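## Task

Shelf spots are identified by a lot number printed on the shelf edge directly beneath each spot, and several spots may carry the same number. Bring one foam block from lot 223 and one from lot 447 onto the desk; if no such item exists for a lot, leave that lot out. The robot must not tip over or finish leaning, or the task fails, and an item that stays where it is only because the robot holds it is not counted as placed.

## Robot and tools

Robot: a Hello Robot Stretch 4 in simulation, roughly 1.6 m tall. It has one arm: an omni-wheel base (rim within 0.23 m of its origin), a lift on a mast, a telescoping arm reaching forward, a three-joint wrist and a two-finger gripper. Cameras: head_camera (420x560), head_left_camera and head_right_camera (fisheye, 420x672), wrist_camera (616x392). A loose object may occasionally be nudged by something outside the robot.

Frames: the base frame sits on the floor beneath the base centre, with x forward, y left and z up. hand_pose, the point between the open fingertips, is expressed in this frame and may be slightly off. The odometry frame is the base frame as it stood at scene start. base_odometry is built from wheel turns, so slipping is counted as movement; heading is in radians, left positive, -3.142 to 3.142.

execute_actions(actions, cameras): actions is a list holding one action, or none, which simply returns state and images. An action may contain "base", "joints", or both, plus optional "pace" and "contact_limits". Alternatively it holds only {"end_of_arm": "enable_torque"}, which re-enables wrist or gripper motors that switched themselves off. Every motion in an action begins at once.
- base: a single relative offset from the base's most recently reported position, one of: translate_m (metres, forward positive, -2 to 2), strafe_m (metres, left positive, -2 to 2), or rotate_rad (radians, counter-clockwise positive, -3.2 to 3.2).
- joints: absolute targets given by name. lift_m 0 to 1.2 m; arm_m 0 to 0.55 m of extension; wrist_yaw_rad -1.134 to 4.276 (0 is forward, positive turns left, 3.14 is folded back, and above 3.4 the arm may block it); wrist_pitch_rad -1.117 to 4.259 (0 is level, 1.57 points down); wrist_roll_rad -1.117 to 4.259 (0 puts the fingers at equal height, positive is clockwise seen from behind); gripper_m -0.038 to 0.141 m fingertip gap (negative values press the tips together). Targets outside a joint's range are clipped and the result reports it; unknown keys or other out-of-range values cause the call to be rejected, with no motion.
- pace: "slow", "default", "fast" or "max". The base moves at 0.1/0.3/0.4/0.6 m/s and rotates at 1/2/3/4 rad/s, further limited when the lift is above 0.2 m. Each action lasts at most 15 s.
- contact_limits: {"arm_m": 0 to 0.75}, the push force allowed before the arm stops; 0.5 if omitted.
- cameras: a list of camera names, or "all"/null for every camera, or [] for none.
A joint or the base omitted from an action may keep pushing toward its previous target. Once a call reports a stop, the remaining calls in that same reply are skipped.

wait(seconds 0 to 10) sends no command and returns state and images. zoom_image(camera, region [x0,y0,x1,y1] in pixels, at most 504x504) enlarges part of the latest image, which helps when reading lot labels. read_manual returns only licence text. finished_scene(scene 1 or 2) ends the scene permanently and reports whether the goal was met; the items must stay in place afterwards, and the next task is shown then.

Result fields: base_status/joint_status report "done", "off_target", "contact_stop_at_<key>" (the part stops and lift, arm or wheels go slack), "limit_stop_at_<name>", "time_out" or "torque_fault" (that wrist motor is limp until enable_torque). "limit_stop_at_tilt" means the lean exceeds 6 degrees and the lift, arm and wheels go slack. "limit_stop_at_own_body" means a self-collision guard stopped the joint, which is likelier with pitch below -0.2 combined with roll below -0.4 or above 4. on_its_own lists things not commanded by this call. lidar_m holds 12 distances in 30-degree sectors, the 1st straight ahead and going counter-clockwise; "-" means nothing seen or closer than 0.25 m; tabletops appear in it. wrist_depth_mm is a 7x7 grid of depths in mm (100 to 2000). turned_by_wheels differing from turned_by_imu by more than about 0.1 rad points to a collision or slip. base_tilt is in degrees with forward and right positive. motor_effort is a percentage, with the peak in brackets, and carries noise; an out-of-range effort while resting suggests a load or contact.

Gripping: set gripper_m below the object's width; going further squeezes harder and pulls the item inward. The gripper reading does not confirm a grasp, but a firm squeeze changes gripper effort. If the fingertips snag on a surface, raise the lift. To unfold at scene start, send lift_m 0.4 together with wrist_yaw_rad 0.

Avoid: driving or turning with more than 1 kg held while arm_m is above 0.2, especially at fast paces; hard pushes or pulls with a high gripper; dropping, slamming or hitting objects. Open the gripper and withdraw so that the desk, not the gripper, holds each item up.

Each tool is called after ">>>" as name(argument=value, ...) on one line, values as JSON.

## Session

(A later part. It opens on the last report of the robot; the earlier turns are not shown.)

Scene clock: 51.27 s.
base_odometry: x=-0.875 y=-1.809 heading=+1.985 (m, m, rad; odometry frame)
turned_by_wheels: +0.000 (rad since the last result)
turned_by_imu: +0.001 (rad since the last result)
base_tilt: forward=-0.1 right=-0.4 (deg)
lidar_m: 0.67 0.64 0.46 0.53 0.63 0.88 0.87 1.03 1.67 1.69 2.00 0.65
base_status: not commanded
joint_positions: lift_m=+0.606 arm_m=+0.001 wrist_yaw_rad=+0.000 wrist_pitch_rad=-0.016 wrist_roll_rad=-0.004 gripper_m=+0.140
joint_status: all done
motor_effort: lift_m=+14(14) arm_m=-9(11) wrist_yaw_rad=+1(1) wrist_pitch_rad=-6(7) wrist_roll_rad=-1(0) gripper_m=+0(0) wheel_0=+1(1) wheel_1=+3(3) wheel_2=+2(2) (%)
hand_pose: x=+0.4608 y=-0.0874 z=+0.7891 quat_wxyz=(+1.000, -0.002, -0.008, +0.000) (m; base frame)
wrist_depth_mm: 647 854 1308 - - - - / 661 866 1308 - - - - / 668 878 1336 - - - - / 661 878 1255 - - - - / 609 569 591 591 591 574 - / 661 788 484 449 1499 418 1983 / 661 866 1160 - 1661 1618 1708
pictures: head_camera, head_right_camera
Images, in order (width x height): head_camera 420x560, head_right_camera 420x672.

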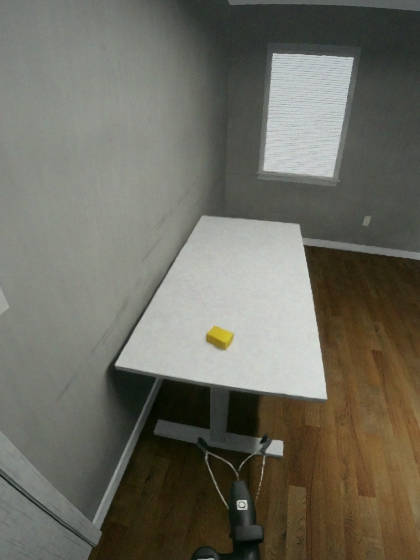

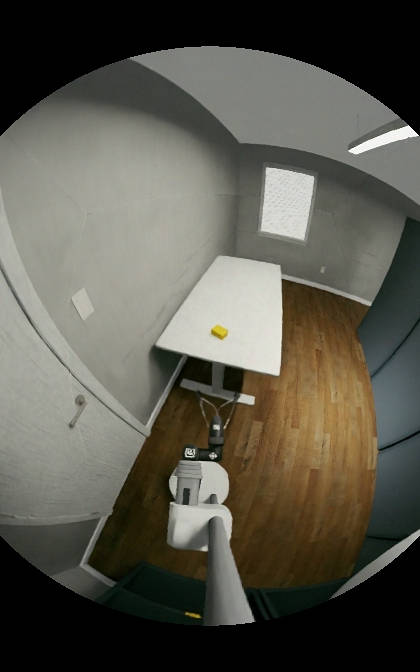

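>>> execute_actions(actions=[{"base":{"rotate_rad":-0.24},"joints":{"gripper_m":0.03}}], cameras=[])

>>> execute_actions(actions=[{"base":{"strafe_m":-1.0},"joints":{"lift_m":0.2}}], cameras=["head_camera"])

Scene clock: 53.77 s.
base_odometry: x=-0.875 y=-1.809 heading=+1.745 (m, m, rad; odometry frame)
turned_by_wheels: -0.240 (rad since the last result)
turned_by_imu: -0.237 (rad since the last result)
base_tilt: forward=+0.0 right=-0.5 (deg)
lidar_m: 0.65 0.67 0.51 0.49 0.57 0.80 0.88 0.92 1.32 1.68 1.77 0.67
base_status: done
joint_positions: lift_m=+0.606 arm_m=+0.001 wrist_yaw_rad=+0.000 wrist_pitch_rad=-0.016 wrist_roll_rad=-0.004 gripper_m=+0.030
joint_status: all done
motor_effort: lift_m=+14(14) arm_m=-8(9) wrist_yaw_rad=-3(1) wrist_pitch_rad=-5(4) wrist_roll_rad=+0(2) gripper_m=-4(5) wheel_0=+1(6) wheel_1=+3(8) wheel_2=-1(4) (%)
hand_pose: x=+0.4608 y=-0.0874 z=+0.7891 quat_wxyz=(+1.000, -0.002, -0.008, +0.000) (m; base frame)
wrist_depth_mm: 946 1397 - - - - - / 946 1430 - - - - - / 960 1430 - - - - - / 960 1366 - - - - - / 559 574 585 591 691 - - / 917 564 194 462 192 - - / 946 574 615 - 1618 1618 1661
pictures: none
No camera images: the call's "cameras" was empty. Leave "cameras" out to get every camera's image.

Scene clock: 58.43 s.
base_odometry: x=+0.110 y=-1.636 heading=+1.745 (m, m, rad; odometry frame)
turned_by_wheels: +0.000 (rad since the last result)
turned_by_imu: -0.001 (rad since the last result)
base_tilt: forward=+0.0 right=-0.5 (deg)
lidar_m: 3.30 1.03 1.00 1.49 1.30 0.93 0.92 0.97 0.70 0.68 0.71 1.04
base_status: done
joint_positions: lift_m=+0.200 arm_m=+0.001 wrist_yaw_rad=+0.000 wrist_pitch_rad=-0.016 wrist_roll_rad=-0.004 gripper_m=+0.030
joint_status: all done
motor_effort: lift_m=+14(14) arm_m=-9(9) wrist_yaw_rad=-3(3) wrist_pitch_rad=-7(7) wrist_roll_rad=+0(1) gripper_m=-3(3) wheel_0=+2(10) wheel_1=-1(11) wheel_2=-1(1) (%)
hand_pose: x=+0.4608 y=-0.0874 z=+0.3831 quat_wxyz=(+1.000, -0.002, -0.008, +0.000) (m; base frame)
wrist_depth_mm: - - - - - 1255 891 / - - - - - 1255 891 / - - - - - 1281 917 / 1863 - - - - 1281 917 / 1756 - - - 1983 1281 904 / 1138 1205 195 1118 192 1118 891 / 854 809 904 - 866 842 842
pictures: head_camera
Images, in order (width x height): head_camera 420x560.

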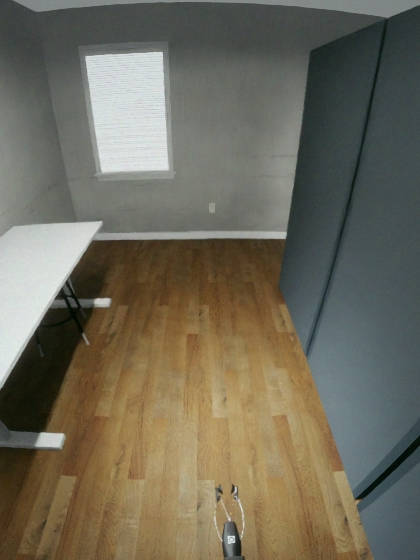

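>>> execute_actions(actions=[{"base":{"translate_m":2.0},"pace":"max"}], cameras=[])

>>> execute_actions(actions=[{"base":{"translate_m":0.55},"pace":"fast"}], cameras=[])

>>> execute_actions(actions=[{"base":{"rotate_rad":-1.57}}])

Scene clock: 63.63 s.
base_odometry: x=-0.237 y=+0.333 heading=+1.745 (m, m, rad; odometry frame)
turned_by_wheels: +0.000 (rad since the last result)
turned_by_imu: +0.009 (rad since the last result)
base_tilt: forward=+0.0 right=-0.4 (deg)
lidar_m: 1.31 1.35 0.74 0.69 0.73 1.04 2.70 1.06 0.80 0.75 0.83 1.38
base_status: done
joint_positions: lift_m=+0.200 arm_m=+0.001 wrist_yaw_rad=+0.000 wrist_pitch_rad=-0.016 wrist_roll_rad=-0.004 gripper_m=+0.030
joint_status: not commanded
motor_effort: lift_m=+15(15) arm_m=-9(8) wrist_yaw_rad=-3(1) wrist_pitch_rad=-5(7) wrist_roll_rad=+0(1) gripper_m=-2(3) wheel_0=+0(9) wheel_1=-1(9) wheel_2=+1(14) (%)
hand_pose: x=+0.4608 y=-0.0874 z=+0.3831 quat_wxyz=(+1.000, -0.002, -0.008, +0.000) (m; base frame)
wrist_depth_mm: 1078 1060 1098 1098 1098 1098 1098 / 1098 1078 1098 1118 1098 1098 1098 / 1098 1118 1118 1098 1098 1098 1138 / 1118 1118 1118 1118 1118 1138 1118 / 1118 1118 1118 1138 1138 1138 1138 / 1118 1118 195 1138 192 1138 1118 / 854 798 904 - 854 842 878
pictures: none
No camera images: the call's "cameras" was empty. Leave "cameras" out to get every camera's image.

Scene clock: 66.30 s.
base_odometry: x=-0.333 y=+0.875 heading=+1.745 (m, m, rad; odometry frame)
turned_by_wheels: +0.000 (rad since the last result)
turned_by_imu: +0.003 (rad since the last result)
base_tilt: forward=-0.1 right=-0.5 (deg)
lidar_m: 0.75 0.78 1.12 1.35 0.76 1.04 2.76 1.07 0.83 1.01 1.04 0.78
base_status: done
joint_positions: lift_m=+0.200 arm_m=+0.001 wrist_yaw_rad=+0.000 wrist_pitch_rad=-0.016 wrist_roll_rad=-0.004 gripper_m=+0.030
joint_status: not commanded
motor_effort: lift_m=+15(15) arm_m=-8(8) wrist_yaw_rad=-2(2) wrist_pitch_rad=-5(7) wrist_roll_rad=-1(1) gripper_m=-5(2) wheel_0=+2(7) wheel_1=+1(9) wheel_2=+1(13) (%)
hand_pose: x=+0.4608 y=-0.0874 z=+0.3831 quat_wxyz=(+1.000, -0.002, -0.008, +0.000) (m; base frame)
wrist_depth_mm: 549 549 554 554 559 554 559 / 554 559 554 559 559 559 564 / 559 559 559 564 559 559 569 / 564 564 569 564 564 574 569 / 564 564 569 569 574 569 580 / 569 574 194 574 192 580 580 / 580 574 580 - 580 585 585
pictures: none
No camera images: the call's "cameras" was empty. Leave "cameras" out to get every camera's image.

Scene clock: 68.37 s.
base_odometry: x=-0.333 y=+0.875 heading=+0.175 (m, m, rad; odometry frame)
turned_by_wheels: -1.570 (rad since the last result)
turned_by_imu: -1.555 (rad since the last result)
base_tilt: forward=+0.0 right=-0.5 (deg)
lidar_m: 1.02 1.05 0.80 0.76 0.78 1.16 1.43 0.80 0.99 2.75 1.10 0.82
base_status: done
joint_positions: lift_m=+0.200 arm_m=+0.001 wrist_yaw_rad=+0.000 wrist_pitch_rad=-0.016 wrist_roll_rad=-0.004 gripper_m=+0.030
joint_status: not commanded
motor_effort: lift_m=+15(15) arm_m=-8(8) wrist_yaw_rad=-2(1) wrist_pitch_rad=-5(4) wrist_roll_rad=-1(1) gripper_m=-4(3) wheel_0=+3(6) wheel_1=+1(9) wheel_2=+0(5) (%)
hand_pose: x=+0.4608 y=-0.0874 z=+0.3831 quat_wxyz=(+1.000, -0.002, -0.008, +0.000) (m; base frame)
wrist_depth_mm: 1255 1863 - - 580 574 585 / 1255 1863 - - 597 580 585 / 1281 1921 - - 591 585 591 / 1255 1921 - - 597 591 597 / 1281 1808 - - 597 597 597 / 1118 1229 195 1138 193 597 597 / 866 798 904 - 603 609 603
pictures: head_camera, head_left_camera, head_right_camera, wrist_camera
camera_calibration (this result's frames):
wrist_camera: T_world_to_cam=[[-0.0395467, -0.999049, 0.018359, -0.0859111], [-0.0216609, -0.0175119, -0.999612, 0.441312], [0.998983, -0.039929, -0.0209477, -0.226196], [0, 0, 0, 1]] pos_world=[0.232128, -0.087133, 0.437979]
Images, in order (width x height): head_camera 420x560, head_left_camera 420x672, head_right_camera 420x672, wrist_camera 616x392.

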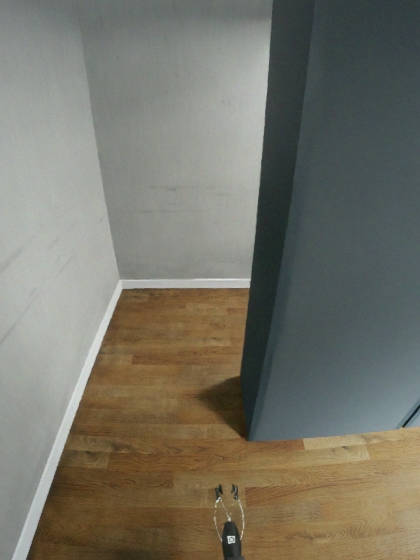

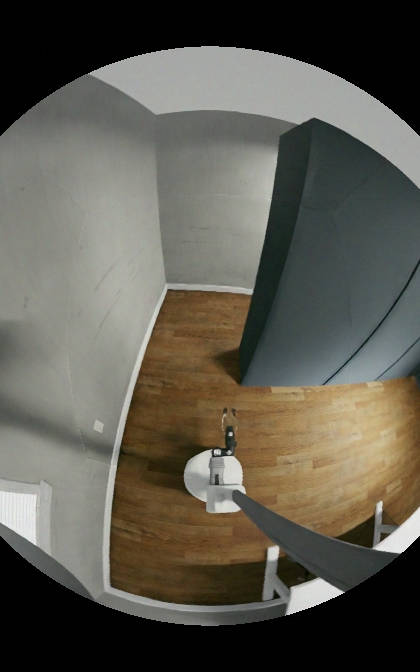

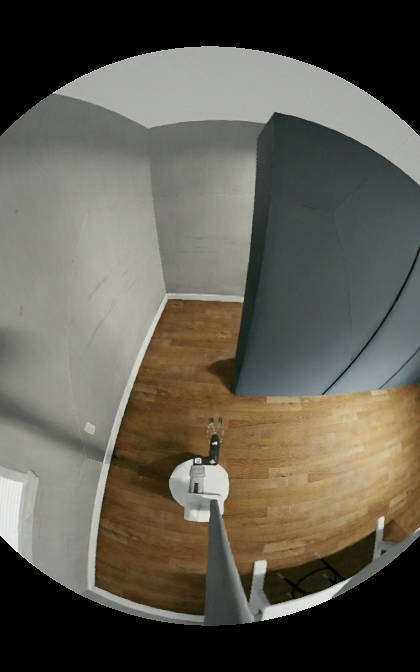

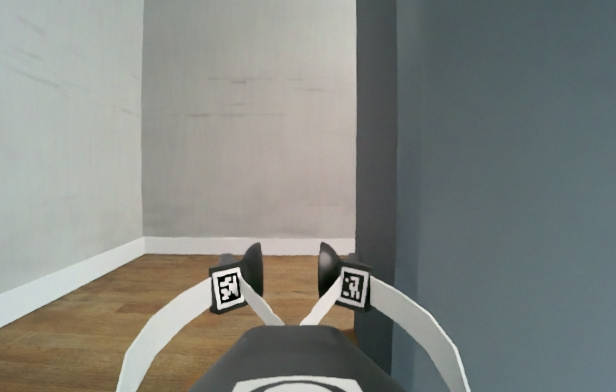

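>>> execute_actions(actions=[{"base":{"strafe_m":0.3}}], cameras=[])

>>> execute_actions(actions=[{"base":{"translate_m":1.6},"pace":"fast"}], cameras=["head_right_camera"])

Scene clock: 71.00 s.
base_odometry: x=-0.385 y=+1.170 heading=+0.175 (m, m, rad; odometry frame)
turned_by_wheels: +0.000 (rad since the last result)
turned_by_imu: +0.002 (rad since the last result)
base_tilt: forward=-0.1 right=-0.5 (deg)
lidar_m: 1.66 0.66 0.48 0.45 0.49 0.68 1.42 0.94 0.99 2.74 1.12 0.96
base_status: done
joint_positions: lift_m=+0.200 arm_m=+0.001 wrist_yaw_rad=+0.000 wrist_pitch_rad=-0.016 wrist_roll_rad=-0.004 gripper_m=+0.030
joint_status: not commanded
motor_effort: lift_m=+16(15) arm_m=-8(8) wrist_yaw_rad=-1(1) wrist_pitch_rad=-6(6) wrist_roll_rad=+0(1) gripper_m=-4(3) wheel_0=+1(10) wheel_1=+0(10) wheel_2=-1(2) (%)
hand_pose: x=+0.4608 y=-0.0874 z=+0.3830 quat_wxyz=(+1.000, -0.002, -0.008, +0.000) (m; base frame)
wrist_depth_mm: 831 1229 - - - 891 627 / 820 1255 - - - 917 634 / 842 1255 - - - 917 640 / 842 1255 - - - 917 647 / 842 1255 1808 - - 904 640 / 831 1078 195 1138 191 904 634 / 809 809 904 - 854 788 627
pictures: none
No camera images: the call's "cameras" was empty. Leave "cameras" out to get every camera's image.

Scene clock: 76.27 s.
base_odometry: x=+1.190 y=+1.450 heading=+0.176 (m, m, rad; odometry frame)
turned_by_wheels: +0.000 (rad since the last result)
turned_by_imu: +0.008 (rad since the last result)
base_tilt: forward=-0.1 right=-0.5 (deg)
lidar_m: 0.65 0.56 0.41 0.39 0.41 0.63 1.87 0.80 0.65 1.49 0.93 0.69
base_status: done
joint_positions: lift_m=+0.200 arm_m=+0.001 wrist_yaw_rad=+0.000 wrist_pitch_rad=-0.016 wrist_roll_rad=-0.004 gripper_m=+0.030
joint_status: not commanded
motor_effort: lift_m=+16(16) arm_m=-8(9) wrist_yaw_rad=+1(2) wrist_pitch_rad=-7(6) wrist_roll_rad=-1(1) gripper_m=-2(2) wheel_0=+0(8) wheel_1=+1(8) wheel_2=+2(10) (%)
hand_pose: x=+0.4608 y=-0.0874 z=+0.3830 quat_wxyz=(+1.000, -0.002, -0.008, +0.000) (m; base frame)
wrist_depth_mm: 452 452 455 455 455 459 455 / 452 459 459 459 459 455 459 / 459 459 462 462 459 462 466 / 462 462 462 469 462 462 469 / 469 469 469 469 466 469 473 / 469 473 195 473 193 477 477 / 477 473 477 - 477 477 480
pictures: head_right_camera
Images, in order (width x height): head_right_camera 420x672.

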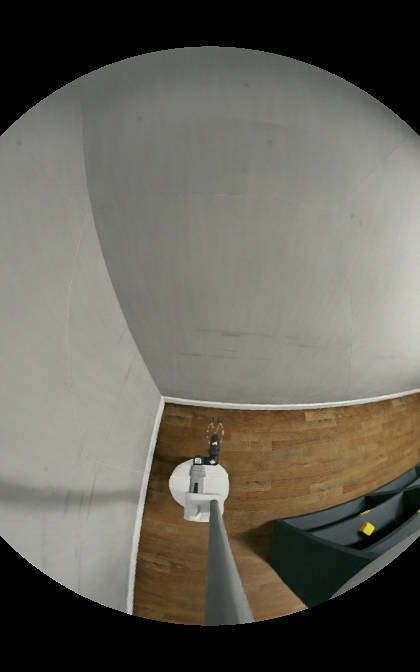

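>>> execute_actions(actions=[{"base":{"rotate_rad":-1.55},"joints":{"lift_m":0.5}}], cameras=[])

>>> execute_actions(actions=[{"base":{"strafe_m":0.3},"joints":{"wrist_yaw_rad":-1.12}}], cameras=[])

>>> execute_actions(actions=[{"base":{"translate_m":0.7}}])

Scene clock: 78.87 s.
base_odometry: x=+1.190 y=+1.450 heading=-1.374 (m, m, rad; odometry frame)
turned_by_wheels: -1.550 (rad since the last result)
turned_by_imu: -1.535 (rad since the last result)
base_tilt: forward=+0.0 right=-0.4 (deg)
lidar_m: 1.59 0.94 0.65 0.66 0.56 0.41 0.40 0.40 0.64 2.13 0.79 0.66
base_status: done
joint_positions: lift_m=+0.500 arm_m=+0.001 wrist_yaw_rad=+0.000 wrist_pitch_rad=-0.016 wrist_roll_rad=-0.004 gripper_m=+0.030
joint_status: all done
motor_effort: lift_m=+24(26) arm_m=-8(8) wrist_yaw_rad=-3(1) wrist_pitch_rad=-7(7) wrist_roll_rad=-1(1) gripper_m=-5(5) wheel_0=+3(8) wheel_1=+0(10) wheel_2=-1(7) (%)
hand_pose: x=+0.4608 y=-0.0874 z=+0.6823 quat_wxyz=(+1.000, -0.002, -0.008, +0.000) (m; base frame)
wrist_depth_mm: 1060 1576 - - 1205 597 362 / 1078 1576 - - 1229 904 364 / 1078 1576 - - 1229 1229 362 / 1098 1618 - - 1229 1229 364 / 1098 1576 - - 1255 960 364 / 1078 1499 195 1983 192 603 366 / 1078 1308 1537 - 1255 484 368
pictures: none
No camera images: the call's "cameras" was empty. Leave "cameras" out to get every camera's image.

Scene clock: 81.20 s.
base_odometry: x=+1.484 y=+1.509 heading=-1.374 (m, m, rad; odometry frame)
turned_by_wheels: +0.000 (rad since the last result)
turned_by_imu: +0.001 (rad since the last result)
base_tilt: forward=-0.1 right=-0.4 (deg)
lidar_m: 1.24 0.53 0.38 0.36 0.39 0.38 0.37 0.40 0.59 2.06 0.85 0.90
base_status: done
joint_positions: lift_m=+0.500 arm_m=+0.001 wrist_yaw_rad=-1.120 wrist_pitch_rad=-0.016 wrist_roll_rad=-0.004 gripper_m=+0.030
joint_status: all done
motor_effort: lift_m=+24(24) arm_m=-8(9) wrist_yaw_rad=-2(8) wrist_pitch_rad=-6(5) wrist_roll_rad=+0(1) gripper_m=-5(4) wheel_0=+0(9) wheel_1=-1(10) wheel_2=-1(2) (%)
hand_pose: x=+0.2194 y=-0.2977 z=+0.6824 quat_wxyz=(+0.847, -0.006, -0.006, -0.531) (m; base frame)
wrist_depth_mm: 1255 1397 732 - - - - / 1008 904 741 - - - - / 1255 1397 759 - - - - / 1255 1430 750 - - - - / 1098 960 723 991 - - - / 1281 1430 194 931 191 - - / 1229 1229 723 - 1464 1430 1499
pictures: none
No camera images: the call's "cameras" was empty. Leave "cameras" out to get every camera's image.

Scene clock: 85.00 s.
base_odometry: x=+1.621 y=+0.822 heading=-1.374 (m, m, rad; odometry frame)
turned_by_wheels: +0.000 (rad since the last result)
turned_by_imu: +0.005 (rad since the last result)
base_tilt: forward=-0.1 right=-0.5 (deg)
lidar_m: 1.07 0.44 0.33 0.31 0.34 0.52 1.09 1.13 1.67 0.63 0.65 0.96
base_status: done
joint_positions: lift_m=+0.500 arm_m=+0.001 wrist_yaw_rad=-1.120 wrist_pitch_rad=-0.016 wrist_roll_rad=-0.004 gripper_m=+0.030
joint_status: not commanded
motor_effort: lift_m=+24(23) arm_m=-8(9) wrist_yaw_rad=-2(0) wrist_pitch_rad=-7(6) wrist_roll_rad=+1(0) gripper_m=-4(4) wheel_0=+3(7) wheel_1=+2(6) wheel_2=+1(9) (%)
hand_pose: x=+0.2194 y=-0.2977 z=+0.6824 quat_wxyz=(+0.847, -0.006, -0.006, -0.531) (m; base frame)
wrist_depth_mm: 1430 831 904 668 597 564 574 / 1182 854 917 931 917 878 798 / 1430 854 1008 1138 1042 931 854 / 1499 866 1025 1138 1025 931 854 / 1308 866 917 991 991 904 842 / 1499 878 195 627 191 564 549 / 1308 878 946 - 1042 931 759
pictures: head_camera, head_left_camera, head_right_camera, wrist_camera
camera_calibration (this result's frames):
wrist_camera: T_world_to_cam=[[-0.91637, -0.399911, 0.0183598, 0.059699], [-0.0252024, 0.0118576, -0.999612, 0.741083], [0.399538, -0.916477, -0.0209447, -0.116588], [0, 0, 0, 1]] pos_world=[0.119965, -0.0917634, 0.737257]
Images, in order (width x height): head_camera 420x560, head_left_camera 420x672, head_right_camera 420x672, wrist_camera 616x392.

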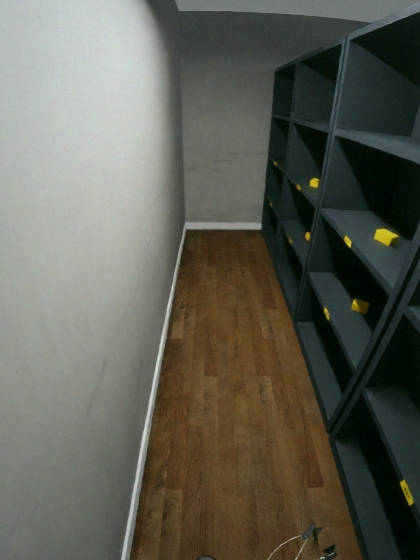

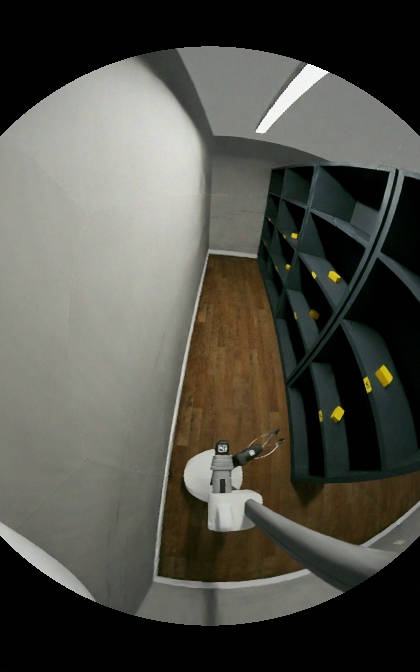

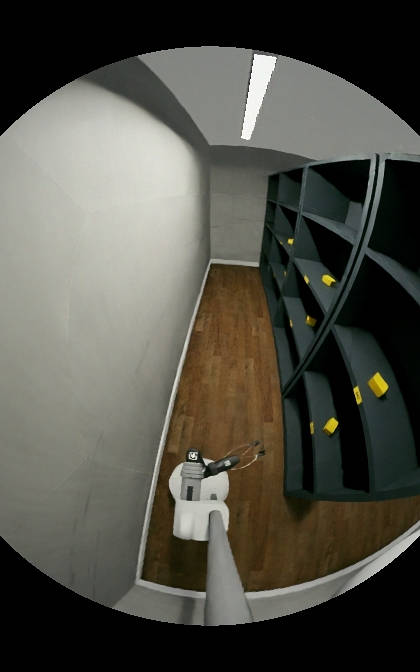

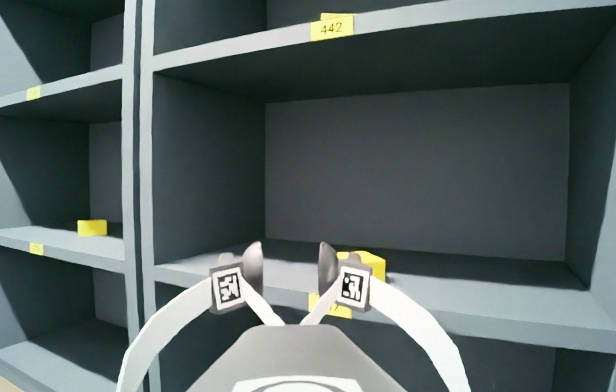

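>>> execute_actions(actions=[{"base":{"rotate_rad":-0.06},"joints":{"lift_m":0.4}}], cameras=["wrist_camera"])

Scene clock: 86.63 s.
base_odometry: x=+1.621 y=+0.822 heading=-1.434 (m, m, rad; odometry frame)
turned_by_wheels: -0.060 (rad since the last result)
turned_by_imu: -0.059 (rad since the last result)
base_tilt: forward=+0.0 right=-0.5 (deg)
lidar_m: 1.32 0.45 0.34 0.30 0.33 0.50 1.07 1.11 1.57 0.62 0.68 0.95
base_status: done
joint_positions: lift_m=+0.400 arm_m=+0.001 wrist_yaw_rad=-1.120 wrist_pitch_rad=-0.016 wrist_roll_rad=-0.004 gripper_m=+0.030
joint_status: all done
motor_effort: lift_m=+14(22) arm_m=-8(8) wrist_yaw_rad=-2(2) wrist_pitch_rad=-6(6) wrist_roll_rad=+0(1) gripper_m=-5(3) wheel_0=+2(7) wheel_1=+3(7) wheel_2=+0(5) (%)
hand_pose: x=+0.2194 y=-0.2977 z=+0.5831 quat_wxyz=(+0.847, -0.006, -0.006, -0.531) (m; base frame)
wrist_depth_mm: 904 809 842 854 842 809 707 / 1255 798 1060 1098 1008 917 723 / 1499 820 1098 1098 1008 917 723 / 1430 831 1060 1098 991 917 723 / 1499 820 707 634 591 585 492 / 1464 820 195 1078 192 931 668 / 1098 842 1008 - 1042 931 640
pictures: wrist_camera
camera_calibration (this result's frames):
wrist_camera: T_world_to_cam=[[-0.916379, -0.399891, 0.0183599, 0.0615222], [-0.0252021, 0.0118581, -0.999612, 0.641897], [0.399518, -0.916486, -0.0209446, -0.118663], [0, 0, 0, 1]] pos_world=[0.119963, -0.0917623, 0.638033]
Images, in order (width x height): wrist_camera 616x392.

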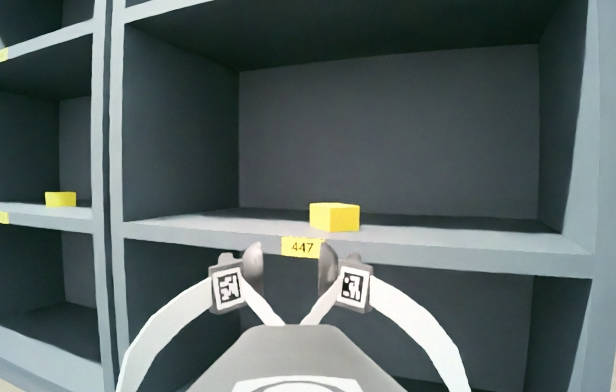

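>>> execute_actions(actions=[{"base":{"translate_m":0.47}}], cameras=[])

>>> execute_actions(actions=[{"base":{"rotate_rad":-1.57},"joints":{"lift_m":0.43}}], cameras=[])

>>> execute_actions(actions=[{"joints":{"wrist_yaw_rad":0}}], cameras=["wrist_camera","head_camera"])

Scene clock: 90.10 s.
base_odometry: x=+1.686 y=+0.357 heading=-1.433 (m, m, rad; odometry frame)
turned_by_wheels: +0.000 (rad since the last result)
turned_by_imu: +0.003 (rad since the last result)
base_tilt: forward=-0.1 right=-0.5 (deg)
lidar_m: 1.27 0.47 0.33 0.31 0.33 0.50 1.39 1.64 0.64 0.62 0.65 0.95
base_status: done
joint_positions: lift_m=+0.400 arm_m=+0.001 wrist_yaw_rad=-1.120 wrist_pitch_rad=-0.016 wrist_roll_rad=-0.004 gripper_m=+0.030
joint_status: not commanded
motor_effort: lift_m=+14(14) arm_m=-8(8) wrist_yaw_rad=-1(1) wrist_pitch_rad=-6(5) wrist_roll_rad=-1(1) gripper_m=-3(4) wheel_0=+2(7) wheel_1=+3(9) wheel_2=+0(10) (%)
hand_pose: x=+0.2194 y=-0.2977 z=+0.5831 quat_wxyz=(+0.847, -0.006, -0.006, -0.531) (m; base frame)
wrist_depth_mm: 904 854 854 634 809 820 820 / 1042 1255 1182 634 960 931 854 / 1098 1308 1205 640 976 931 866 / 1042 1229 1205 640 946 917 854 / 1118 1336 707 640 585 585 496 / 1098 1336 194 615 192 946 878 / 1042 1042 1160 - 991 917 878
pictures: none
No camera images: the call's "cameras" was empty. Leave "cameras" out to get every camera's image.

Scene clock: 92.17 s.
base_odometry: x=+1.686 y=+0.357 heading=-3.003 (m, m, rad; odometry frame)
turned_by_wheels: -1.570 (rad since the last result)
turned_by_imu: -1.554 (rad since the last result)
base_tilt: forward=-0.1 right=-0.4 (deg)
lidar_m: 0.62 0.64 0.95 1.33 0.47 0.33 0.32 0.33 0.49 1.35 1.60 0.63
base_status: done
joint_positions: lift_m=+0.430 arm_m=+0.001 wrist_yaw_rad=-1.120 wrist_pitch_rad=-0.016 wrist_roll_rad=-0.004 gripper_m=+0.030
joint_status: all done
motor_effort: lift_m=+24(27) arm_m=-8(8) wrist_yaw_rad=-3(3) wrist_pitch_rad=-8(5) wrist_roll_rad=+0(1) gripper_m=-5(5) wheel_0=+2(6) wheel_1=+3(8) wheel_2=-1(6) (%)
hand_pose: x=+0.2194 y=-0.2977 z=+0.6123 quat_wxyz=(+0.847, -0.006, -0.006, -0.531) (m; base frame)
wrist_depth_mm: 647 1921 1756 1576 1464 1336 1205 / 654 1863 1808 1618 1464 1336 1229 / 661 1863 1756 1576 1464 1308 1255 / 661 1983 1808 1661 1430 1336 1255 / 609 1921 1808 1618 1499 1366 1255 / 676 627 194 1576 192 1366 1308 / 691 634 1397 - 1308 1281 1255
pictures: none
No camera images: the call's "cameras" was empty. Leave "cameras" out to get every camera's image.

Scene clock: 93.37 s.
base_odometry: x=+1.686 y=+0.357 heading=-3.003 (m, m, rad; odometry frame)
turned_by_wheels: +0.000 (rad since the last result)
turned_by_imu: +0.000 (rad since the last result)
base_tilt: forward=+0.0 right=-0.5 (deg)
lidar_m: 0.59 0.66 0.95 1.31 0.49 0.34 0.32 0.33 0.45 1.36 1.59 0.66
base_status: not commanded
joint_positions: lift_m=+0.430 arm_m=+0.001 wrist_yaw_rad=+0.000 wrist_pitch_rad=-0.016 wrist_roll_rad=-0.004 gripper_m=+0.030
joint_status: all done
motor_effort: lift_m=+24(24) arm_m=-8(8) wrist_yaw_rad=+1(7) wrist_pitch_rad=-6(6) wrist_roll_rad=-1(1) gripper_m=-3(2) wheel_0=+2(2) wheel_1=+3(3) wheel_2=-1(1) (%)
hand_pose: x=+0.4607 y=-0.0876 z=+0.6123 quat_wxyz=(+1.000, -0.002, -0.008, +0.000) (m; base frame)
wrist_depth_mm: 615 741 778 788 778 732 580 / 621 854 866 878 878 809 585 / 627 854 866 891 891 820 585 / 627 866 878 891 904 820 597 / 559 627 627 530 640 634 549 / 427 430 195 433 192 668 539 / 615 798 904 - 931 750 574
pictures: head_camera, wrist_camera
camera_calibration (this result's frames):
wrist_camera: T_world_to_cam=[[-0.0400603, -0.999029, 0.0183592, -0.090033], [-0.0216484, -0.0175019, -0.999612, 0.670444], [0.998963, -0.0404422, -0.0209262, -0.221356], [0, 0, 0, 1]] pos_world=[0.232034, -0.0871636, 0.667205]
Images, in order (width x height): head_camera 420x560, wrist_camera 616x392.

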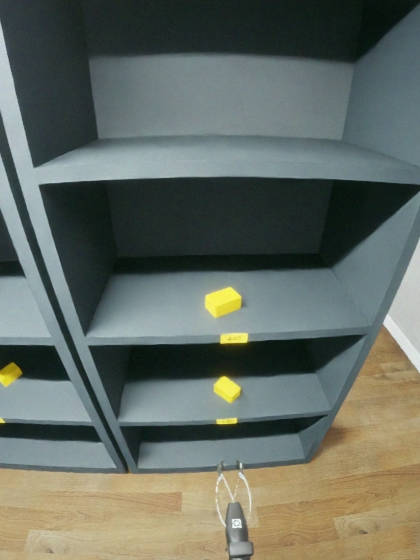

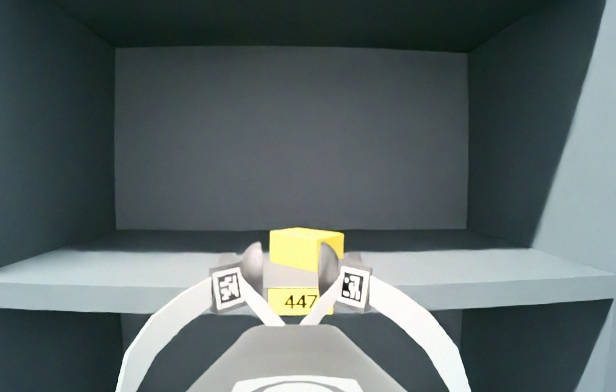

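>>> execute_actions(actions=[{"base":{"strafe_m":-0.02},"joints":{"lift_m":0.414,"gripper_m":0.14,"arm_m":0.1}}], cameras=[])

>>> execute_actions(actions=[{"joints":{"arm_m":0.22}}], cameras=["wrist_camera"])

Scene clock: 95.90 s.
base_odometry: x=+1.683 y=+0.377 heading=-3.003 (m, m, rad; odometry frame)
turned_by_wheels: +0.000 (rad since the last result)
turned_by_imu: +0.001 (rad since the last result)
base_tilt: forward=-0.1 right=-0.5 (deg)
lidar_m: 0.62 0.66 0.92 1.32 0.48 0.33 0.31 0.35 0.47 1.35 1.57 0.67
base_status: done
joint_positions: lift_m=+0.414 arm_m=+0.099 wrist_yaw_rad=+0.000 wrist_pitch_rad=-0.016 wrist_roll_rad=-0.004 gripper_m=+0.140
joint_status: all done
motor_effort: lift_m=+14(24) arm_m=+8(9) wrist_yaw_rad=-3(1) wrist_pitch_rad=-6(6) wrist_roll_rad=-1(2) gripper_m=+0(6) wheel_0=+2(9) wheel_1=+0(7) wheel_2=-1(0) (%)
hand_pose: x=+0.5579 y=-0.0874 z=+0.5972 quat_wxyz=(+1.000, -0.002, -0.008, +0.000) (m; base frame)
wrist_depth_mm: 640 750 759 778 778 723 554 / 640 759 768 778 788 788 559 / 654 759 778 788 788 788 569 / 661 768 778 798 809 788 569 / 521 535 554 433 549 554 525 / 329 330 334 338 343 349 353 / 647 798 788 - 831 778 554
pictures: none
No camera images: the call's "cameras" was empty. Leave "cameras" out to get every camera's image.

Scene clock: 97.27 s.
base_odometry: x=+1.683 y=+0.377 heading=-3.003 (m, m, rad; odometry frame)
turned_by_wheels: +0.000 (rad since the last result)
turned_by_imu: +0.001 (rad since the last result)
base_tilt: forward=+0.0 right=-0.4 (deg)
lidar_m: 0.61 0.64 0.93 1.35 0.48 0.32 0.32 0.33 0.46 1.36 1.62 0.64
base_status: not commanded
joint_positions: lift_m=+0.414 arm_m=+0.219 wrist_yaw_rad=+0.000 wrist_pitch_rad=-0.016 wrist_roll_rad=-0.004 gripper_m=+0.140
joint_status: all done
motor_effort: lift_m=+14(14) arm_m=+8(9) wrist_yaw_rad=-3(0) wrist_pitch_rad=-6(6) wrist_roll_rad=-1(1) gripper_m=+1(0) wheel_0=+2(2) wheel_1=+1(0) wheel_2=-1(1) (%)
hand_pose: x=+0.6779 y=-0.0874 z=+0.5972 quat_wxyz=(+1.000, -0.002, -0.008, +0.000) (m; base frame)
wrist_depth_mm: 634 634 640 654 661 668 559 / 627 640 654 661 668 676 559 / 640 647 661 668 668 676 564 / 647 654 661 668 683 676 564 / 521 539 544 334 554 549 530 / 301 267 270 273 272 289 307 / 224 216 233 - 235 228 -
pictures: wrist_camera
camera_calibration (this result's frames):
wrist_camera: T_world_to_cam=[[-0.03949, -0.999051, 0.0183545, -0.0812764], [-0.0215162, -0.0175144, -0.999615, 0.65992], [0.998988, -0.0398697, -0.0208041, -0.438634], [0, 0, 0, 1]] pos_world=[0.449179, -0.0871294, 0.652033]
Images, in order (width x height): wrist_camera 616x392.

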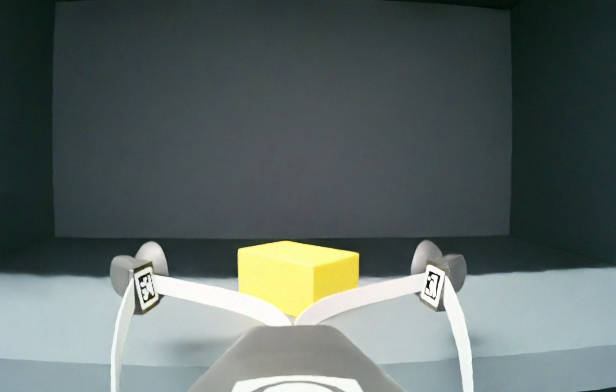

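>>> execute_actions(actions=[{"joints":{"arm_m":0.335}}], cameras=["wrist_camera"])

>>> execute_actions(actions=[{"joints":{"gripper_m":0.02}}], cameras=["wrist_camera"])

>>> execute_actions(actions=[{"joints":{"lift_m":0.44}}], cameras=["wrist_camera"])

Scene clock: 98.97 s.
base_odometry: x=+1.683 y=+0.377 heading=-3.003 (m, m, rad; odometry frame)
turned_by_wheels: +0.000 (rad since the last result)
turned_by_imu: +0.001 (rad since the last result)
base_tilt: forward=+0.0 right=-0.4 (deg)
lidar_m: 0.60 0.66 0.90 1.32 0.48 0.33 0.32 0.34 0.48 1.39 1.60 0.65
base_status: not commanded
joint_positions: lift_m=+0.414 arm_m=+0.334 wrist_yaw_rad=+0.000 wrist_pitch_rad=-0.016 wrist_roll_rad=-0.004 gripper_m=+0.140
joint_status: all done
motor_effort: lift_m=+14(14) arm_m=+8(8) wrist_yaw_rad=-2(0) wrist_pitch_rad=-5(6) wrist_roll_rad=-1(2) gripper_m=+0(1) wheel_0=+2(1) wheel_1=+1(0) wheel_2=-1(1) (%)
hand_pose: x=+0.7929 y=-0.0874 z=+0.5972 quat_wxyz=(+1.000, -0.002, -0.008, +0.000) (m; base frame)
wrist_depth_mm: 521 525 535 539 549 559 549 / 521 535 535 544 554 559 554 / 530 535 539 549 559 559 559 / 535 539 549 559 559 569 559 / 521 530 544 554 554 544 525 / 300 266 218 176 202 289 306 / 223 216 223 - 219 219 -
pictures: wrist_camera
camera_calibration (this result's frames):
wrist_camera: T_world_to_cam=[[-0.0394956, -0.999051, 0.0183534, -0.0767324], [-0.0214885, -0.0175143, -0.999616, 0.662381], [0.998989, -0.0398749, -0.0207764, -0.553513], [0, 0, 0, 1]] pos_world=[0.564156, -0.0871297, 0.652034]
Images, in order (width x height): wrist_camera 616x392.

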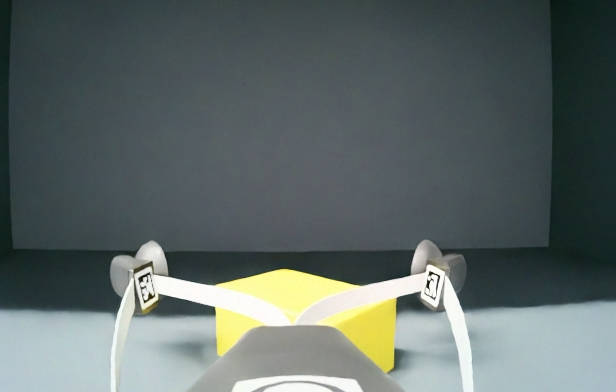

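Scene clock: 101.13 s.
base_odometry: x=+1.683 y=+0.377 heading=-3.003 (m, m, rad; odometry frame)
turned_by_wheels: +0.000 (rad since the last result)
turned_by_imu: +0.001 (rad since the last result)
base_tilt: forward=-0.1 right=-0.4 (deg)
lidar_m: 0.60 0.67 0.90 1.34 0.48 0.33 0.32 0.32 0.48 1.35 1.58 0.66
base_status: not commanded
joint_positions: lift_m=+0.414 arm_m=+0.334 wrist_yaw_rad=+0.004 wrist_pitch_rad=-0.027 wrist_roll_rad=-0.005 gripper_m=+0.020
joint_status: all done
on_its_own: wrist_pitch_rad is at rest, and its effort (+28) is outside its rest range (-23 to +23)
motor_effort: lift_m=+14(14) arm_m=+8(9) wrist_yaw_rad=-11(13) wrist_pitch_rad=+28(26) wrist_roll_rad=+1(1) gripper_m=-13(17) wheel_0=+2(2) wheel_1=+1(1) wheel_2=+0(1) (%)
hand_pose: x=+0.7932 y=-0.0863 z=+0.6004 quat_wxyz=(+1.000, -0.002, -0.013, +0.002) (m; base frame)
wrist_depth_mm: 525 535 539 549 554 559 559 / 530 535 544 549 554 559 564 / 535 539 544 549 554 564 564 / 535 544 549 559 564 564 564 / 539 539 549 549 559 569 535 / 325 304 206 195 185 338 332 / 239 229 249 - 178 229 -
pictures: wrist_camera
camera_calibration (this result's frames):
wrist_camera: T_world_to_cam=[[-0.0360657, -0.999176, 0.0186019, -0.0786055], [-0.0103971, -0.0182379, -0.99978, 0.656824], [0.999295, -0.0362511, -0.00973074, -0.560301], [0, 0, 0, 1]] pos_world=[0.5639, -0.0868732, 0.652689]
Images, in order (width x height): wrist_camera 616x392.

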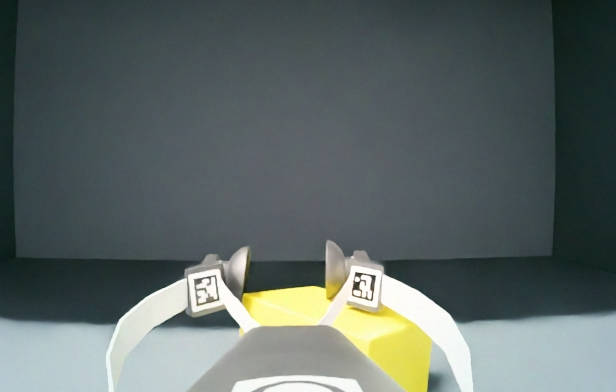

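Scene clock: 102.00 s.
base_odometry: x=+1.683 y=+0.377 heading=-3.003 (m, m, rad; odometry frame)
turned_by_wheels: +0.000 (rad since the last result)
turned_by_imu: +0.000 (rad since the last result)
base_tilt: forward=+0.0 right=-0.5 (deg)
lidar_m: 0.62 0.66 0.91 1.32 0.50 0.33 0.31 0.32 0.48 1.35 1.59 0.65
base_status: not commanded
joint_positions: lift_m=+0.440 arm_m=+0.334 wrist_yaw_rad=+0.000 wrist_pitch_rad=-0.016 wrist_roll_rad=-0.004 gripper_m=+0.020
joint_status: all done
motor_effort: lift_m=+25(24) arm_m=+8(8) wrist_yaw_rad=-1(12) wrist_pitch_rad=-5(25) wrist_roll_rad=+0(1) gripper_m=-4(13) wheel_0=+2(2) wheel_1=+0(0) wheel_2=+0(0) (%)
hand_pose: x=+0.7930 y=-0.0873 z=+0.6225 quat_wxyz=(+1.000, -0.002, -0.008, +0.000) (m; base frame)
wrist_depth_mm: 525 530 535 544 539 559 549 / 530 530 539 544 549 559 559 / 530 539 544 549 554 559 559 / 535 544 544 554 559 569 564 / 535 544 549 559 559 569 559 / 366 377 191 214 224 382 375 / 273 249 286 - 181 265 276
pictures: wrist_camera
camera_calibration (this result's frames):
wrist_camera: T_world_to_cam=[[-0.0391162, -0.999059, 0.0187297, -0.0776139], [-0.0210285, -0.0179169, -0.999618, 0.687262], [0.999013, -0.0394952, -0.0203079, -0.553379], [0, 0, 0, 1]] pos_world=[0.564249, -0.0870831, 0.677216]
Images, in order (width x height): wrist_camera 616x392.

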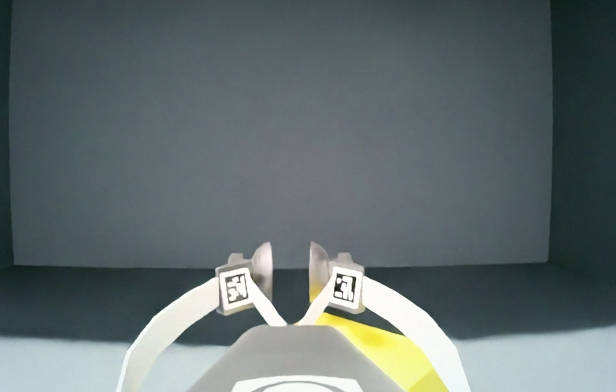

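>>> execute_actions(actions=[{"joints":{"lift_m":0.47,"gripper_m":0.14}}], cameras=[])

>>> execute_actions(actions=[{"joints":{"arm_m":0.1}}], cameras=["wrist_camera","head_camera"])

Scene clock: 104.40 s.
base_odometry: x=+1.683 y=+0.377 heading=-3.003 (m, m, rad; odometry frame)
turned_by_wheels: +0.000 (rad since the last result)
turned_by_imu: +0.001 (rad since the last result)
base_tilt: forward=+0.0 right=-0.4 (deg)
lidar_m: 0.62 0.64 0.94 1.34 0.49 0.33 0.31 0.34 0.48 1.37 1.58 0.66
base_status: not commanded
joint_positions: lift_m=+0.470 arm_m=+0.334 wrist_yaw_rad=+0.000 wrist_pitch_rad=-0.016 wrist_roll_rad=-0.004 gripper_m=+0.140
joint_status: all done
motor_effort: lift_m=+24(26) arm_m=+8(8) wrist_yaw_rad=-4(2) wrist_pitch_rad=-7(5) wrist_roll_rad=+1(0) gripper_m=-1(3) wheel_0=+2(2) wheel_1=+0(0) wheel_2=+0(0) (%)
hand_pose: x=+0.7930 y=-0.0873 z=+0.6524 quat_wxyz=(+1.000, -0.002, -0.008, +0.000) (m; base frame)
wrist_depth_mm: 517 530 535 539 544 554 549 / 521 535 535 544 549 554 554 / 530 535 544 549 559 564 559 / 539 539 544 554 559 574 564 / 539 539 554 559 564 569 569 / 445 397 402 407 407 427 455 / 334 324 347 - 349 325 336
pictures: none
No camera images: the call's "cameras" was empty. Leave "cameras" out to get every camera's image.

Scene clock: 106.20 s.
base_odometry: x=+1.683 y=+0.377 heading=-3.003 (m, m, rad; odometry frame)
turned_by_wheels: +0.000 (rad since the last result)
turned_by_imu: +0.001 (rad since the last result)
base_tilt: forward=+0.0 right=-0.4 (deg)
lidar_m: 0.62 0.65 0.93 1.32 0.51 0.32 0.32 0.33 0.47 1.36 1.61 0.65
base_status: not commanded
joint_positions: lift_m=+0.470 arm_m=+0.101 wrist_yaw_rad=+0.000 wrist_pitch_rad=-0.016 wrist_roll_rad=-0.004 gripper_m=+0.140
joint_status: all done
motor_effort: lift_m=+25(24) arm_m=-8(9) wrist_yaw_rad=+1(4) wrist_pitch_rad=-6(6) wrist_roll_rad=+0(1) gripper_m=+0(1) wheel_0=+2(2) wheel_1=+0(0) wheel_2=+0(0) (%)
hand_pose: x=+0.5608 y=-0.0874 z=+0.6523 quat_wxyz=(+1.000, -0.002, -0.008, +0.000) (m; base frame)
wrist_depth_mm: 615 654 676 683 676 640 554 / 647 750 759 778 788 788 559 / 661 759 778 788 798 788 564 / 647 768 778 788 809 798 569 / 615 768 768 788 798 715 564 / 449 399 404 387 407 430 459 / 336 332 349 - 351 349 355
pictures: head_camera, wrist_camera
camera_calibration (this result's frames):
wrist_camera: T_world_to_cam=[[-0.0396678, -0.999038, 0.0187053, -0.0870894], [-0.0216628, -0.0178558, -0.999606, 0.712551], [0.998978, -0.0400574, -0.0209336, -0.32047], [0, 0, 0, 1]] pos_world=[0.332124, -0.0871197, 0.707191]
Images, in order (width x height): head_camera 420x560, wrist_camera 616x392.

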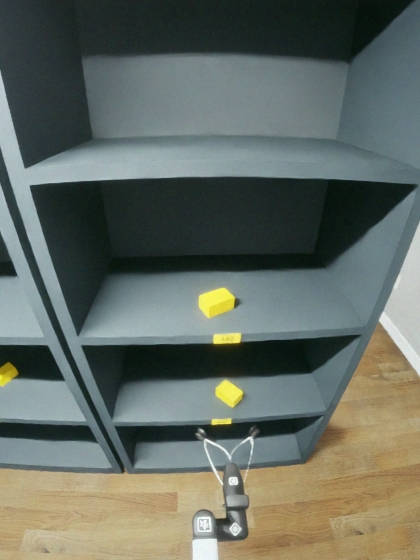

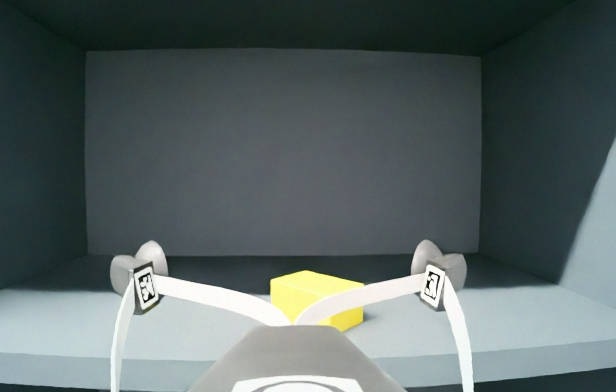

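>>> execute_actions(actions=[{"base":{"strafe_m":-0.025},"joints":{"lift_m":0.407}}], cameras=[])

>>> execute_actions(actions=[{"joints":{"arm_m":0.26}}], cameras=["wrist_camera","head_camera"])

Scene clock: 107.80 s.
base_odometry: x=+1.680 y=+0.401 heading=-3.003 (m, m, rad; odometry frame)
turned_by_wheels: +0.000 (rad since the last result)
turned_by_imu: +0.001 (rad since the last result)
base_tilt: forward=+0.0 right=-0.4 (deg)
lidar_m: 0.62 0.68 0.94 1.33 0.48 0.33 0.32 0.34 0.46 1.36 1.57 0.65
base_status: done
joint_positions: lift_m=+0.407 arm_m=+0.101 wrist_yaw_rad=+0.000 wrist_pitch_rad=-0.016 wrist_roll_rad=-0.004 gripper_m=+0.140
joint_status: all done
motor_effort: lift_m=+14(23) arm_m=-8(8) wrist_yaw_rad=+0(3) wrist_pitch_rad=-7(6) wrist_roll_rad=-1(1) gripper_m=+0(1) wheel_0=+1(9) wheel_1=+1(9) wheel_2=+0(1) (%)
hand_pose: x=+0.5608 y=-0.0874 z=+0.5901 quat_wxyz=(+1.000, -0.002, -0.008, +0.000) (m; base frame)
wrist_depth_mm: 683 759 759 768 788 723 535 / 683 750 768 778 788 732 521 / 691 759 768 778 788 741 535 / 699 768 778 788 798 741 535 / 492 504 512 404 521 517 488 / 324 327 330 332 340 345 351 / 683 788 798 - 809 715 530
pictures: none
No camera images: the call's "cameras" was empty. Leave "cameras" out to get every camera's image.

Scene clock: 109.33 s.
base_odometry: x=+1.680 y=+0.401 heading=-3.003 (m, m, rad; odometry frame)
turned_by_wheels: +0.000 (rad since the last result)
turned_by_imu: +0.001 (rad since the last result)
base_tilt: forward=-0.1 right=-0.5 (deg)
lidar_m: 0.61 0.64 0.94 1.31 0.46 0.34 0.30 0.33 0.45 1.37 1.57 0.66
base_status: not commanded
joint_positions: lift_m=+0.407 arm_m=+0.259 wrist_yaw_rad=+0.000 wrist_pitch_rad=-0.016 wrist_roll_rad=-0.004 gripper_m=+0.140
joint_status: all done
motor_effort: lift_m=+14(14) arm_m=+8(8) wrist_yaw_rad=-1(0) wrist_pitch_rad=-7(7) wrist_roll_rad=+1(0) gripper_m=+0(0) wheel_0=+0(0) wheel_1=+1(1) wheel_2=+0(0) (%)
hand_pose: x=+0.7179 y=-0.0874 z=+0.5902 quat_wxyz=(+1.000, -0.002, -0.008, +0.000) (m; base frame)
wrist_depth_mm: 591 597 609 615 621 627 535 / 597 603 609 621 627 627 530 / 603 609 615 621 627 640 535 / 603 615 621 634 640 647 535 / 492 500 512 298 525 512 492 / 282 250 254 224 254 271 286 / 209 203 219 - 220 204 -
pictures: head_camera, wrist_camera
camera_calibration (this result's frames):
wrist_camera: T_world_to_cam=[[-0.0394865, -0.999046, 0.0186494, -0.0797422], [-0.0214959, -0.0178103, -0.99961, 0.65376], [0.998989, -0.039872, -0.0207721, -0.478761], [0, 0, 0, 1]] pos_world=[0.489181, -0.0871116, 0.645048]
Images, in order (width x height): head_camera 420x560, wrist_camera 616x392.

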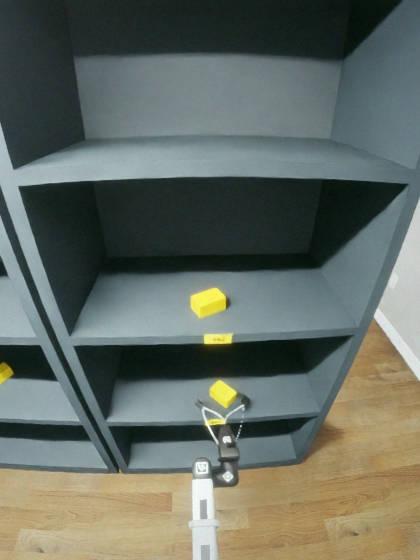

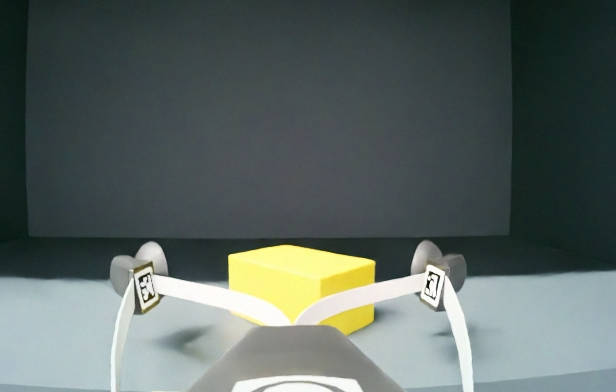

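>>> execute_actions(actions=[{"joints":{"arm_m":0.305}}], cameras=["wrist_camera"])

>>> execute_actions(actions=[{"joints":{"gripper_m":0.03}}], cameras=["wrist_camera"])

>>> execute_actions(actions=[{"joints":{"lift_m":0.435}}], cameras=["wrist_camera"])

Scene clock: 110.70 s.
base_odometry: x=+1.680 y=+0.401 heading=-3.003 (m, m, rad; odometry frame)
turned_by_wheels: +0.000 (rad since the last result)
turned_by_imu: +0.001 (rad since the last result)
base_tilt: forward=+0.0 right=-0.4 (deg)
lidar_m: 0.62 0.68 0.93 1.34 0.44 0.32 0.31 0.34 0.45 1.37 1.56 0.65
base_status: not commanded
joint_positions: lift_m=+0.407 arm_m=+0.304 wrist_yaw_rad=+0.000 wrist_pitch_rad=-0.016 wrist_roll_rad=-0.004 gripper_m=+0.140
joint_status: all done
motor_effort: lift_m=+14(14) arm_m=+8(6) wrist_yaw_rad=-1(3) wrist_pitch_rad=-5(5) wrist_roll_rad=+1(0) gripper_m=+1(0) wheel_0=+0(0) wheel_1=+1(1) wheel_2=+0(0) (%)
hand_pose: x=+0.7629 y=-0.0874 z=+0.5902 quat_wxyz=(+1.000, -0.002, -0.008, +0.000) (m; base frame)
wrist_depth_mm: 549 559 564 569 574 580 539 / 554 564 569 569 580 591 530 / 554 569 574 580 591 591 535 / 564 569 580 585 591 597 530 / 484 500 512 521 521 508 496 / 281 250 223 182 207 271 286 / 209 202 219 - 208 204 -
pictures: wrist_camera
camera_calibration (this result's frames):
wrist_camera: T_world_to_cam=[[-0.0395561, -0.999043, 0.0186492, -0.0779331], [-0.0214948, -0.0178087, -0.99961, 0.654727], [0.998986, -0.0399415, -0.0207698, -0.52369], [0, 0, 0, 1]] pos_world=[0.53415, -0.0871158, 0.645048]
Images, in order (width x height): wrist_camera 616x392.

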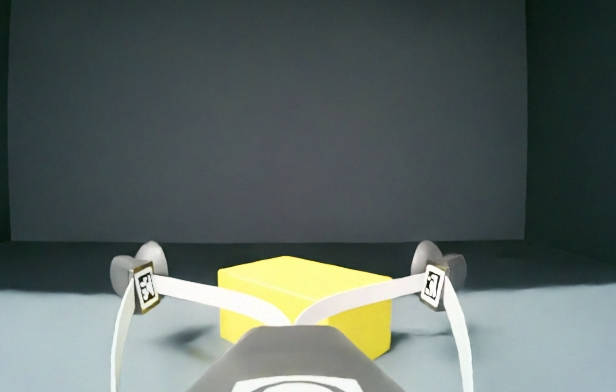

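Scene clock: 112.80 s.
base_odometry: x=+1.680 y=+0.401 heading=-3.003 (m, m, rad; odometry frame)
turned_by_wheels: +0.000 (rad since the last result)
turned_by_imu: +0.001 (rad since the last result)
base_tilt: forward=+0.0 right=-0.4 (deg)
lidar_m: 0.62 0.67 0.90 1.34 0.48 0.31 0.31 0.32 0.48 1.37 1.53 0.66
base_status: not commanded
joint_positions: lift_m=+0.407 arm_m=+0.304 wrist_yaw_rad=+0.000 wrist_pitch_rad=-0.016 wrist_roll_rad=-0.004 gripper_m=+0.030
joint_status: all done
motor_effort: lift_m=+14(14) arm_m=+8(8) wrist_yaw_rad=-2(0) wrist_pitch_rad=-4(6) wrist_roll_rad=+1(0) gripper_m=-16(14) wheel_0=+0(0) wheel_1=+1(1) wheel_2=+0(0) (%)
hand_pose: x=+0.7629 y=-0.0874 z=+0.5902 quat_wxyz=(+1.000, -0.002, -0.008, +0.000) (m; base frame)
wrist_depth_mm: 549 559 569 574 574 580 539 / 554 559 569 574 580 591 530 / 564 564 569 580 585 585 535 / 569 569 574 585 591 603 539 / 492 504 517 521 525 512 492 / 281 264 193 186 194 290 287 / 210 202 220 - 219 203 -
pictures: wrist_camera
camera_calibration (this result's frames):
wrist_camera: T_world_to_cam=[[-0.0395576, -0.999043, 0.0186453, -0.0779301], [-0.0214023, -0.0178084, -0.999612, 0.654684], [0.998988, -0.0399413, -0.0206774, -0.523746], [0, 0, 0, 1]] pos_world=[0.534145, -0.0871158, 0.645053]
Images, in order (width x height): wrist_camera 616x392.

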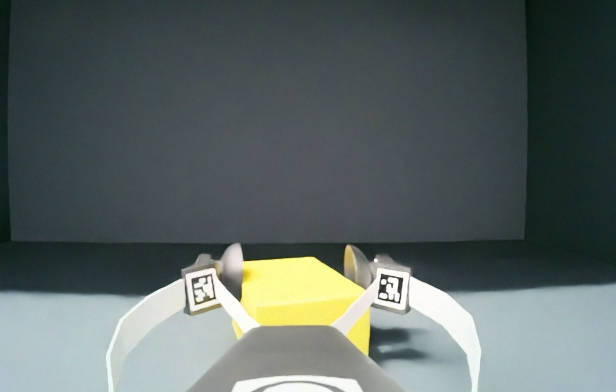

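Scene clock: 113.70 s.
base_odometry: x=+1.680 y=+0.401 heading=-3.003 (m, m, rad; odometry frame)
turned_by_wheels: +0.000 (rad since the last result)
turned_by_imu: +0.000 (rad since the last result)
base_tilt: forward=+0.0 right=-0.5 (deg)
lidar_m: 0.62 0.66 0.93 1.34 0.48 0.34 0.30 0.33 0.47 1.38 1.56 0.63
base_status: not commanded
joint_positions: lift_m=+0.435 arm_m=+0.304 wrist_yaw_rad=+0.000 wrist_pitch_rad=-0.015 wrist_roll_rad=-0.004 gripper_m=+0.030
joint_status: all done
motor_effort: lift_m=+25(26) arm_m=+8(8) wrist_yaw_rad=-2(1) wrist_pitch_rad=-5(5) wrist_roll_rad=+1(1) gripper_m=-16(16) wheel_0=+1(1) wheel_1=+1(1) wheel_2=+0(0) (%)
hand_pose: x=+0.7629 y=-0.0874 z=+0.6172 quat_wxyz=(+1.000, -0.002, -0.008, +0.000) (m; base frame)
wrist_depth_mm: 549 559 564 569 580 585 535 / 554 559 569 574 580 585 525 / 564 564 574 580 585 591 535 / 559 574 580 585 591 597 530 / 569 574 580 585 597 597 517 / 353 332 192 186 194 362 362 / 262 253 274 - 274 252 265
pictures: wrist_camera
camera_calibration (this result's frames):
wrist_camera: T_world_to_cam=[[-0.0395518, -0.999043, 0.0186581, -0.0784463], [-0.02172, -0.0178087, -0.999605, 0.68194], [0.998981, -0.0399414, -0.0209949, -0.522989], [0, 0, 0, 1]] pos_world=[0.534165, -0.0871157, 0.672154]
Images, in order (width x height): wrist_camera 616x392.

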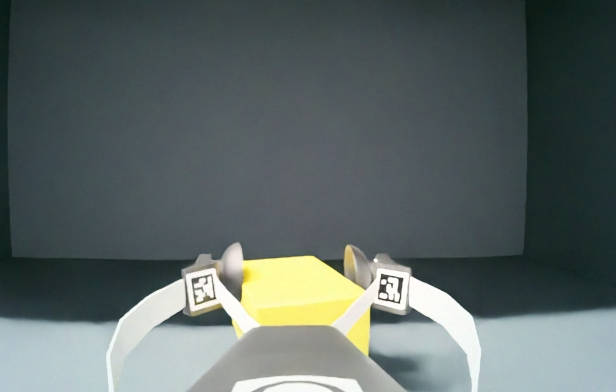

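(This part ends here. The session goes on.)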